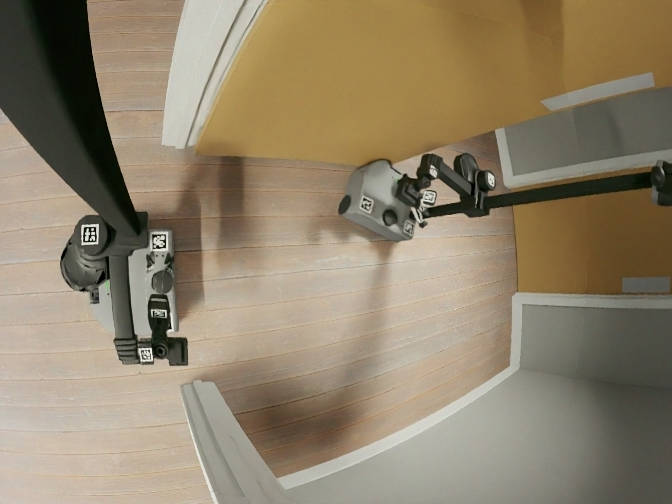

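{"method": "execute_actions", "body": {
  "actions": [
    {"r3":{"base":{"rotate_rad":-0.18}}}
  ],
  "cameras": []
}}

{"method": "execute_actions", "body": {
  "actions": [
    {"r2":{"base":{"translate_m":-0.44}},"r3":{"base":{"translate_m":0.95}}}
  ],
  "cameras": []
}}

{"method": "execute_actions", "body": {
  "actions": [
    {"r2":{"base":{"rotate_rad":-1.3},"joints":{"head_pan_rad":-3.0,"head_tilt_rad":-1.1}},"r3":{"base":{"rotate_rad":0.2}}}
  ],
  "cameras": []
}}

{"method": "execute_actions", "body": {
  "actions": [
    {"r3":{"base":{"translate_m":0.95}}}
  ],
  "cameras": ["r2_nav_camera","r3_nav_camera"]
}}

Scene clock: 303.07 s.
r1.base_odometry: x=+0.700 y=-3.169 heading=-3.091 (m, m, rad; r1's odometry frame)
r1.turned_by_wheels: +0.000 (rad since the last result)
r1.turned_by_imu: +0.001 (rad since the last result)
r1.base_tilt: forward=+0.2 right=+0.1 (deg)
r1.lidar_m: 1.21 1.20 1.29 1.53 1.46 1.16 0.27 0.27 0.29 0.44 0.92 1.00
r1.head_depth_mm: 1176 1540 1540 1417 1314 1186 1119 / 1118 1443 1533 1409 1297 1175 1117 / 1069 1350 1515 1388 1316 - 1110 / 1006 1195 1484 1372 - - 1101 / 289 334 442 641 979 - 1096 / - 318 412 583 921 - 1094 / - 307 387 532 842 1166 1085
r1.base_status: not commanded
r1.joint_positions: lift_m=+0.310 arm_m=-0.001 wrist_yaw_rad=+3.055 wrist_pitch_rad=-0.489 wrist_roll_rad=+0.016 gripper_m=+0.037 head_pan_rad=-3.134 head_tilt_rad=-1.186
r1.joint_status: not commanded
r1.motor_effort: left_wheel=-8(7) right_wheel=-3(3) lift_m=+48(48) arm_m=+0(1) wrist_yaw_rad=+0(0) wrist_pitch_rad=+6(6) wrist_roll_rad=-1(1) gripper_m=+0(1) head_pan_rad=-3(3) head_tilt_rad=-7(7) (%)
r1.hand_pose: x=-0.0027 y=+0.0697 z=+0.3068 quat_wxyz=(+0.202, +0.698, +0.140, +0.673) (m; r1's base frame)
r1.wrist_depth_mm: - - - - - - - / - - - - - - - / 862 866 - 849 877 859 820 / 709 695 693 705 705 710 693 / 590 585 573 581 610 583 581 / 514 527 - - - 509 499 / 458 - - - 445 443 442
r2.base_odometry: x=-0.573 y=+1.520 heading=-1.390 (m, m, rad; r2's odometry frame)
r2.turned_by_wheels: +0.000 (rad since the last result)
r2.turned_by_imu: +0.000 (rad since the last result)
r2.base_tilt: forward=+1.1 right=+1.3 (deg)
r2.lidar_m: 2.39 2.40 2.95 2.99 1.29 0.83 0.75 0.76 0.93 1.13 1.14 1.38
r2.head_depth_mm: 3035 3234 2629 2033 1672 1413 1226 / 3242 3460 2627 2036 1674 1414 1230 / 3134 3342 2593 2029 1667 1414 1227 / 2979 3260 2589 2031 1666 1417 1228 / 2847 3107 2578 2017 1675 1409 1228 / 2716 3001 2580 2033 1664 1406 1227 / 2597 2872 2583 2022 1651 1407 1223
r2.base_status: not commanded
r2.joint_positions: lift_m=+0.700 arm_m=+0.003 wrist_yaw_rad=+1.568 wrist_pitch_rad=-0.718 wrist_roll_rad=+0.003 gripper_m=+0.086 head_pan_rad=+1.293 head_tilt_rad=-0.691
r2.joint_status: not commanded
r2.motor_effort: left_wheel=+2(2) right_wheel=+0(0) lift_m=+16(16) arm_m=-3(4) wrist_yaw_rad=+2(2) wrist_pitch_rad=+10(10) wrist_roll_rad=-2(1) gripper_m=-23(23) head_pan_rad=+5(5) head_tilt_rad=-4(3) (%)
r2.hand_pose: x=+0.1557 y=-0.1485 z=+0.6524 quat_wxyz=(+0.644, +0.644, -0.294, +0.290) (m; r2's base frame)
r2.wrist_depth_mm: - - - - - - 932 / - - - - - - 964 / - - - 134 - - - / - - 166 142 153 109 970 / 903 904 148 94 137 97 887 / 799 769 159 122 128 122 802 / 724 713 146 159 176 726 717
r3.base_odometry: x=+2.212 y=+1.391 heading=+0.082 (m, m, rad; r3's odometry frame)
r3.turned_by_wheels: -0.180 (rad since the last result)
r3.turned_by_imu: -0.176 (rad since the last result)
r3.base_tilt: forward=+1.7 right=-0.7 (deg)
r3.lidar_m: 2.19 0.85 0.52 0.49 2.13 2.53 3.10 3.10 2.81 0.41 0.40 1.19
r3.head_depth_mm: 1966 1969 1770 1529 1357 1222 1092 / 2278 2065 1759 1533 1359 1215 1110 / 2298 2059 1767 1534 1359 1227 1115 / 2272 2068 1755 1545 1368 1235 1114 / 2289 2077 1764 1541 1367 1223 1116 / 2305 2061 1781 1456 1368 1224 1120 / 2235 1176 1307 1370 1366 1239 1123
r3.base_status: done
r3.joint_positions: lift_m=+0.260 arm_m=+0.001 wrist_yaw_rad=+3.051 wrist_pitch_rad=-0.417 wrist_roll_rad=+0.010 gripper_m=+0.037 head_pan_rad=-0.007 head_tilt_rad=-1.000
r3.joint_status: not commanded
r3.motor_effort: left_wheel=+2(9) right_wheel=-1(9) lift_m=+23(23) arm_m=-3(3) wrist_yaw_rad=-1(1) wrist_pitch_rad=+6(6) wrist_roll_rad=+2(2) gripper_m=+0(0) head_pan_rad=+5(4) head_tilt_rad=-1(1) (%)
r3.hand_pose: x=-0.0010 y=+0.0779 z=+0.2729 quat_wxyz=(+0.178, +0.701, +0.114, +0.681) (m; r3's base frame)
r3.wrist_depth_mm: - - 498 504 528 579 648 / - - 549 550 575 637 703 / 887 862 598 613 656 722 766 / 679 669 633 643 651 649 638 / 563 544 - 551 552 532 524 / 474 497 - - - 455 454 / - - - - 396 400 396
pictures: none
No camera images: the call's "cameras" was empty. Leave "cameras" out to get every camera's image.

Scene clock: 308.87 s.
r1.base_odometry: x=+0.700 y=-3.169 heading=-3.091 (m, m, rad; r1's odometry frame)
r1.turned_by_wheels: +0.000 (rad since the last result)
r1.turned_by_imu: +0.001 (rad since the last result)
r1.base_tilt: forward=+0.2 right=+0.2 (deg)
r1.lidar_m: 0.23 0.23 1.29 1.53 1.46 1.15 0.27 0.27 0.29 0.44 4.07 1.00
r1.head_depth_mm: 1182 1532 1548 1408 1315 1180 1124 / 1119 1437 1531 1400 1310 1172 1122 / 1071 1355 1508 1396 1321 - 1110 / 1006 1198 1481 1363 - - 1102 / 289 335 441 639 970 - 1093 / - 318 412 581 918 - 1089 / - 307 387 534 840 1164 1082
r1.base_status: not commanded
r1.joint_positions: lift_m=+0.310 arm_m=-0.001 wrist_yaw_rad=+3.055 wrist_pitch_rad=-0.489 wrist_roll_rad=+0.016 gripper_m=+0.037 head_pan_rad=-3.134 head_tilt_rad=-1.186
r1.joint_status: not commanded
r1.motor_effort: left_wheel=-7(7) right_wheel=-3(3) lift_m=+48(48) arm_m=+0(0) wrist_yaw_rad=-1(0) wrist_pitch_rad=+6(6) wrist_roll_rad=-1(1) gripper_m=+1(1) head_pan_rad=-4(4) head_tilt_rad=-7(7) (%)
r1.hand_pose: x=-0.0027 y=+0.0697 z=+0.3068 quat_wxyz=(+0.202, +0.698, +0.140, +0.673) (m; r1's base frame)
r1.wrist_depth_mm: - - - - - - - / - - - - - - - / 877 858 - 857 868 872 850 / 706 697 705 701 684 693 693 / 588 592 577 580 605 580 587 / 509 523 - - - 477 316 / 462 - - - 448 349 286
r2.base_odometry: x=-0.653 y=+1.952 heading=-1.390 (m, m, rad; r2's odometry frame)
r2.turned_by_wheels: +0.000 (rad since the last result)
r2.turned_by_imu: -0.002 (rad since the last result)
r2.base_tilt: forward=+1.1 right=+1.3 (deg)
r2.lidar_m: 2.82 2.84 3.21 2.93 0.55 0.35 0.32 0.32 0.39 0.77 1.22 1.47
r2.head_depth_mm: 3375 3577 2609 2038 1672 1408 1230 / 3200 3475 2590 2023 1662 1415 1228 / 3074 3304 2592 2023 1664 1412 1225 / 2912 3168 2586 2026 1667 1407 1225 / 2775 3082 2604 2037 1664 1404 1225 / 2655 2918 2577 2038 1655 1413 1228 / 2563 2798 2598 2029 1657 1412 1221
r2.base_status: done
r2.joint_positions: lift_m=+0.700 arm_m=+0.003 wrist_yaw_rad=+1.568 wrist_pitch_rad=-0.718 wrist_roll_rad=+0.003 gripper_m=+0.086 head_pan_rad=+1.293 head_tilt_rad=-0.691
r2.joint_status: not commanded
r2.motor_effort: left_wheel=+1(2) right_wheel=+0(5) lift_m=+16(16) arm_m=-3(3) wrist_yaw_rad=+1(2) wrist_pitch_rad=+10(10) wrist_roll_rad=-1(2) gripper_m=-23(23) head_pan_rad=+4(5) head_tilt_rad=-4(4) (%)
r2.hand_pose: x=+0.1557 y=-0.1485 z=+0.6524 quat_wxyz=(+0.644, +0.644, -0.294, +0.290) (m; r2's base frame)
r2.wrist_depth_mm: - - - - - - - / - - - - - - - / - - - 134 - - - / - - 166 148 152 109 - / 868 919 147 93 137 97 898 / 810 770 158 122 128 122 795 / 743 728 146 159 176 729 713
r3.base_odometry: x=+3.158 y=+1.469 heading=+0.082 (m, m, rad; r3's odometry frame)
r3.turned_by_wheels: +0.000 (rad since the last result)
r3.turned_by_imu: +0.006 (rad since the last result)
r3.base_tilt: forward=+1.7 right=-0.7 (deg)
r3.lidar_m: 1.43 1.52 1.44 0.35 0.37 0.79 4.01 0.81 0.90 0.80 0.80 0.96
r3.head_depth_mm: 1465 1652 1703 1542 1360 1217 1103 / 1446 1711 1751 1542 1346 1213 1105 / 1410 1653 1759 1531 1358 1232 1109 / 1379 1635 1772 1523 1351 1228 1116 / 1437 1686 1768 1545 1366 1227 1123 / 1405 1650 1776 1541 1369 1235 1115 / 1375 1615 1770 1541 1372 1229 1118
r3.base_status: done
r3.joint_positions: lift_m=+0.260 arm_m=+0.001 wrist_yaw_rad=+3.051 wrist_pitch_rad=-0.417 wrist_roll_rad=+0.010 gripper_m=+0.037 head_pan_rad=-0.007 head_tilt_rad=-1.000
r3.joint_status: not commanded
r3.motor_effort: left_wheel=+1(10) right_wheel=+0(6) lift_m=+23(23) arm_m=-3(3) wrist_yaw_rad=-1(2) wrist_pitch_rad=+5(6) wrist_roll_rad=+2(2) gripper_m=+0(0) head_pan_rad=+4(5) head_tilt_rad=+0(0) (%)
r3.hand_pose: x=-0.0010 y=+0.0779 z=+0.2729 quat_wxyz=(+0.178, +0.701, +0.114, +0.681) (m; r3's base frame)
r3.wrist_depth_mm: 547 576 617 419 - - - / 588 615 666 640 - - - / 635 658 467 495 826 813 821 / 660 622 458 447 660 646 635 / 556 534 - 494 554 531 528 / 476 503 - - - 457 456 / - - - - 400 395 396
pictures: none
No camera images: the call's "cameras" was empty. Leave "cameras" out to get every camera's image.

Scene clock: 311.87 s.
r1.base_odometry: x=+0.700 y=-3.169 heading=-3.091 (m, m, rad; r1's odometry frame)
r1.turned_by_wheels: +0.000 (rad since the last result)
r1.turned_by_imu: +0.001 (rad since the last result)
r1.base_tilt: forward=+0.2 right=+0.1 (deg)
r1.lidar_m: 0.24 0.36 1.29 1.53 1.46 1.15 0.27 0.27 0.29 0.44 4.05 1.00
r1.head_depth_mm: 1184 1538 1540 1412 1321 1189 1127 / 1123 1429 1524 1403 1297 1175 1114 / 1066 1360 1514 1386 1318 - 1109 / 1001 1196 1479 1355 - - 1100 / 289 335 441 639 969 - 1099 / - 317 412 581 924 - 1089 / - 307 387 533 844 1167 1080
r1.base_status: not commanded
r1.joint_positions: lift_m=+0.310 arm_m=-0.001 wrist_yaw_rad=+3.055 wrist_pitch_rad=-0.489 wrist_roll_rad=+0.016 gripper_m=+0.037 head_pan_rad=-3.134 head_tilt_rad=-1.186
r1.joint_status: not commanded
r1.motor_effort: left_wheel=-7(7) right_wheel=-3(3) lift_m=+48(48) arm_m=+0(0) wrist_yaw_rad=+1(0) wrist_pitch_rad=+6(6) wrist_roll_rad=+0(1) gripper_m=+0(0) head_pan_rad=-4(4) head_tilt_rad=-7(7) (%)
r1.hand_pose: x=-0.0027 y=+0.0697 z=+0.3068 quat_wxyz=(+0.202, +0.698, +0.140, +0.673) (m; r1's base frame)
r1.wrist_depth_mm: - - - - - - - / - - - - - - - / 892 868 - 878 881 884 852 / 707 694 698 689 717 694 679 / 596 588 583 592 605 576 576 / 511 528 - - - 502 314 / 455 - - - 439 353 284
r2.base_odometry: x=-0.653 y=+1.952 heading=-2.690 (m, m, rad; r2's odometry frame)
r2.turned_by_wheels: -1.300 (rad since the last result)
r2.turned_by_imu: -1.315 (rad since the last result)
r2.base_tilt: forward=+1.1 right=+1.4 (deg)
r2.lidar_m: 1.21 1.29 1.87 2.82 3.01 2.97 0.92 0.41 0.32 0.32 0.34 0.50
r2.head_depth_mm: 2026 1793 1602 1491 - - - / 2020 1778 1602 1488 - - 1097 / 2007 1765 1592 1488 - - - / 1602 1716 1595 1435 1310 - - / 1061 1211 1417 1409 1326 - - / 796 879 979 1105 1200 1175 1114 / 594 665 739 802 878 1096 1107
r2.base_status: done
r2.joint_positions: lift_m=+0.700 arm_m=+0.003 wrist_yaw_rad=+1.568 wrist_pitch_rad=-0.718 wrist_roll_rad=+0.003 gripper_m=+0.086 head_pan_rad=-2.993 head_tilt_rad=-1.087
r2.joint_status: all done
r2.motor_effort: left_wheel=+2(6) right_wheel=+0(3) lift_m=+16(16) arm_m=-3(3) wrist_yaw_rad=+3(1) wrist_pitch_rad=+10(10) wrist_roll_rad=-2(2) gripper_m=-23(22) head_pan_rad=-4(58) head_tilt_rad=-5(29) (%)
r2.hand_pose: x=+0.1557 y=-0.1485 z=+0.6524 quat_wxyz=(+0.644, +0.644, -0.294, +0.290) (m; r2's base frame)
r2.wrist_depth_mm: - - - - - 398 244 / - - - - 831 386 238 / - - - 136 568 320 233 / - - 167 142 152 109 228 / 897 917 147 94 137 97 224 / 797 770 158 123 128 123 210 / 726 724 146 158 176 303 232
r3.base_odometry: x=+3.158 y=+1.469 heading=+0.282 (m, m, rad; r3's odometry frame)
r3.turned_by_wheels: +0.200 (rad since the last result)
r3.turned_by_imu: +0.197 (rad since the last result)
r3.base_tilt: forward=+1.7 right=-0.7 (deg)
r3.lidar_m: 1.43 1.57 0.41 0.35 0.68 0.93 0.85 0.81 0.83 0.80 0.83 1.13
r3.head_depth_mm: 1354 1600 1754 1531 1349 1226 1102 / 1357 1588 1752 1538 1363 1218 1104 / 1417 1679 1761 1530 1364 1224 1109 / 1433 1695 1760 1525 1364 1226 1117 / 1438 1698 1759 1546 1369 1228 1118 / 1429 1705 1769 1545 1372 1230 1113 / 1450 1724 1756 1551 1370 1227 989
r3.base_status: done
r3.joint_positions: lift_m=+0.260 arm_m=+0.001 wrist_yaw_rad=+3.051 wrist_pitch_rad=-0.417 wrist_roll_rad=+0.010 gripper_m=+0.037 head_pan_rad=-0.007 head_tilt_rad=-1.000
r3.joint_status: not commanded
r3.motor_effort: left_wheel=-1(9) right_wheel=+3(10) lift_m=+23(23) arm_m=-3(3) wrist_yaw_rad=+0(1) wrist_pitch_rad=+6(6) wrist_roll_rad=+2(2) gripper_m=+0(0) head_pan_rad=+4(4) head_tilt_rad=+0(1) (%)
r3.hand_pose: x=-0.0010 y=+0.0779 z=+0.2729 quat_wxyz=(+0.178, +0.701, +0.114, +0.681) (m; r3's base frame)
r3.wrist_depth_mm: 596 617 637 637 - - - / 660 672 673 681 990 - - / 714 736 499 488 490 789 799 / 684 677 501 468 443 654 648 / 558 555 - 519 538 528 530 / 477 500 - - - 458 451 / - - - - 401 399 396
pictures: none
No camera images: the call's "cameras" was empty. Leave "cameras" out to get every camera's image.

Scene clock: 316.73 s.
r1.base_odometry: x=+0.700 y=-3.169 heading=-3.091 (m, m, rad; r1's odometry frame)
r1.turned_by_wheels: +0.000 (rad since the last result)
r1.turned_by_imu: +0.001 (rad since the last result)
r1.base_tilt: forward=+0.2 right=+0.1 (deg)
r1.lidar_m: 1.21 1.19 1.29 0.89 1.46 1.15 0.27 0.27 0.29 0.44 4.07 1.00
r1.head_depth_mm: 1179 1531 1545 1414 1312 1188 1123 / 1116 1438 1531 1409 1301 1177 1121 / 1065 1342 1515 1387 1318 - 1113 / 1001 1187 1486 1361 - - 1100 / 289 334 441 640 976 - 1094 / - 318 413 582 919 - 1088 / - 307 387 533 842 1161 1079
r1.base_status: not commanded
r1.joint_positions: lift_m=+0.310 arm_m=-0.001 wrist_yaw_rad=+3.055 wrist_pitch_rad=-0.489 wrist_roll_rad=+0.016 gripper_m=+0.037 head_pan_rad=-3.134 head_tilt_rad=-1.186
r1.joint_status: not commanded
r1.motor_effort: left_wheel=-7(7) right_wheel=-3(3) lift_m=+48(48) arm_m=+0(0) wrist_yaw_rad=+0(0) wrist_pitch_rad=+6(6) wrist_roll_rad=-1(1) gripper_m=-1(0) head_pan_rad=-3(3) head_tilt_rad=-7(7) (%)
r1.hand_pose: x=-0.0027 y=+0.0697 z=+0.3068 quat_wxyz=(+0.202, +0.698, +0.140, +0.673) (m; r1's base frame)
r1.wrist_depth_mm: - - 975 - - - - / - - - 873 - - - / 871 881 - 881 863 831 866 / 702 708 695 713 703 694 692 / 591 582 584 578 613 583 579 / 504 527 - - - 507 491 / 454 - - - 440 445 445
r2.base_odometry: x=-0.653 y=+1.952 heading=-2.690 (m, m, rad; r2's odometry frame)
r2.turned_by_wheels: +0.000 (rad since the last result)
r2.turned_by_imu: +0.000 (rad since the last result)
r2.base_tilt: forward=+1.1 right=+1.3 (deg)
r2.lidar_m: 1.21 1.29 1.87 2.82 3.01 2.97 0.92 0.41 0.32 0.32 0.34 0.50
r2.head_depth_mm: 2043 1789 1599 1489 - - - / 2037 1786 1596 1490 - - 1095 / 2006 1774 1587 1478 - - - / 1604 1727 1594 1432 1317 - - / 1062 1215 1413 1413 1327 - - / 795 877 977 1110 1191 1174 1112 / 594 663 738 804 878 1099 1106
r2.base_status: not commanded
r2.joint_positions: lift_m=+0.700 arm_m=+0.003 wrist_yaw_rad=+1.568 wrist_pitch_rad=-0.718 wrist_roll_rad=+0.003 gripper_m=+0.086 head_pan_rad=-2.993 head_tilt_rad=-1.087
r2.joint_status: not commanded
r2.motor_effort: left_wheel=+1(2) right_wheel=+0(0) lift_m=+16(16) arm_m=-3(4) wrist_yaw_rad=+1(1) wrist_pitch_rad=+10(10) wrist_roll_rad=-2(1) gripper_m=-22(22) head_pan_rad=-4(5) head_tilt_rad=-5(6) (%)
r2.hand_pose: x=+0.1557 y=-0.1485 z=+0.6524 quat_wxyz=(+0.644, +0.644, -0.294, +0.290) (m; r2's base frame)
r2.wrist_depth_mm: - - - - - 398 242 / - - - - 793 384 238 / - - - 137 582 319 233 / - - 166 144 152 109 229 / 868 907 147 95 137 97 225 / 800 753 159 123 128 122 209 / 726 720 145 159 176 306 231
r3.base_odometry: x=+4.071 y=+1.734 heading=+0.282 (m, m, rad; r3's odometry frame)
r3.turned_by_wheels: +0.000 (rad since the last result)
r3.turned_by_imu: +0.006 (rad since the last result)
r3.base_tilt: forward=+1.7 right=-0.8 (deg)
r3.lidar_m: 0.56 0.59 0.80 1.29 1.34 0.86 1.74 1.13 0.83 0.79 0.69 0.51
r3.head_depth_mm: 500 570 638 769 1110 1220 1105 / 503 596 731 874 1149 1219 1111 / 504 596 735 944 1292 1222 1109 / 505 598 737 945 1298 1228 1117 / 507 600 735 947 1302 1225 1119 / 506 602 741 950 1317 1224 1119 / 509 602 747 960 1304 1235 1123
r3.base_status: done
r3.joint_positions: lift_m=+0.260 arm_m=+0.001 wrist_yaw_rad=+3.051 wrist_pitch_rad=-0.417 wrist_roll_rad=+0.010 gripper_m=+0.037 head_pan_rad=-0.007 head_tilt_rad=-1.000
r3.joint_status: not commanded
r3.motor_effort: left_wheel=-2(8) right_wheel=+4(12) lift_m=+23(23) arm_m=-2(2) wrist_yaw_rad=-1(1) wrist_pitch_rad=+6(6) wrist_roll_rad=+2(2) gripper_m=+0(0) head_pan_rad=+5(5) head_tilt_rad=+1(1) (%)
r3.hand_pose: x=-0.0010 y=+0.0779 z=+0.2729 quat_wxyz=(+0.178, +0.701, +0.114, +0.681) (m; r3's base frame)
r3.wrist_depth_mm: - - - - - 739 638 / - - - - - 809 648 / 863 868 852 828 835 806 645 / 672 677 662 656 648 644 618 / 561 548 - 548 553 529 523 / 474 503 - - - 459 451 / - - - - 401 398 394
pictures: r2_nav_camera (sideways: a quarter turn counterclockwise sets it upright), r3_nav_camera (sideways: a quarter turn counterclockwise sets it upright)
camera_calibration (this result's frames):
r2_nav_camera: T_world_to_cam=[[-0.873328, -0.136704, 0.467558, -0.558614], [-0.139507, 0.989802, 0.0288192, 0.0126019], [-0.466729, -0.0400591, -0.883493, 1.11358], [0, 0, 0, 1]] pos_world=[0.0336434, -0.0442295, 1.24466]
r3_nav_camera: T_world_to_cam=[[0.869268, -0.0487284, 0.491933, -0.601081], [-0.0264414, -0.998289, -0.0521623, 0.120718], [0.493633, 0.0323356, -0.869069, 1.08076], [0, 0, 0, 1]] pos_world=[-0.00780624, 0.0562742, 1.24124]
Images, in order (width x height): r2_nav_camera 672x504, r3_nav_camera 672x504.

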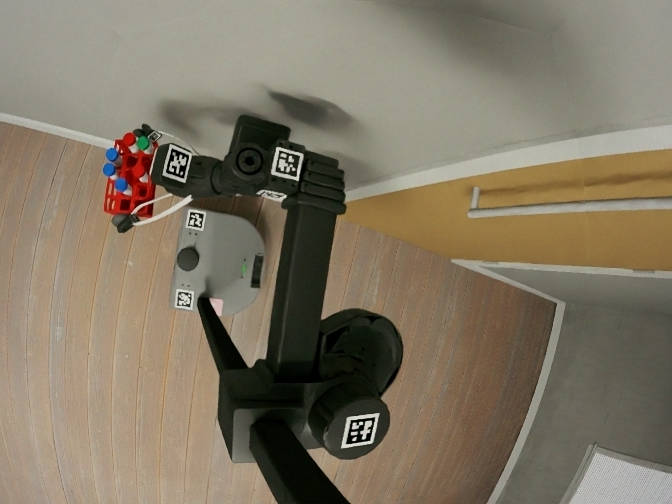

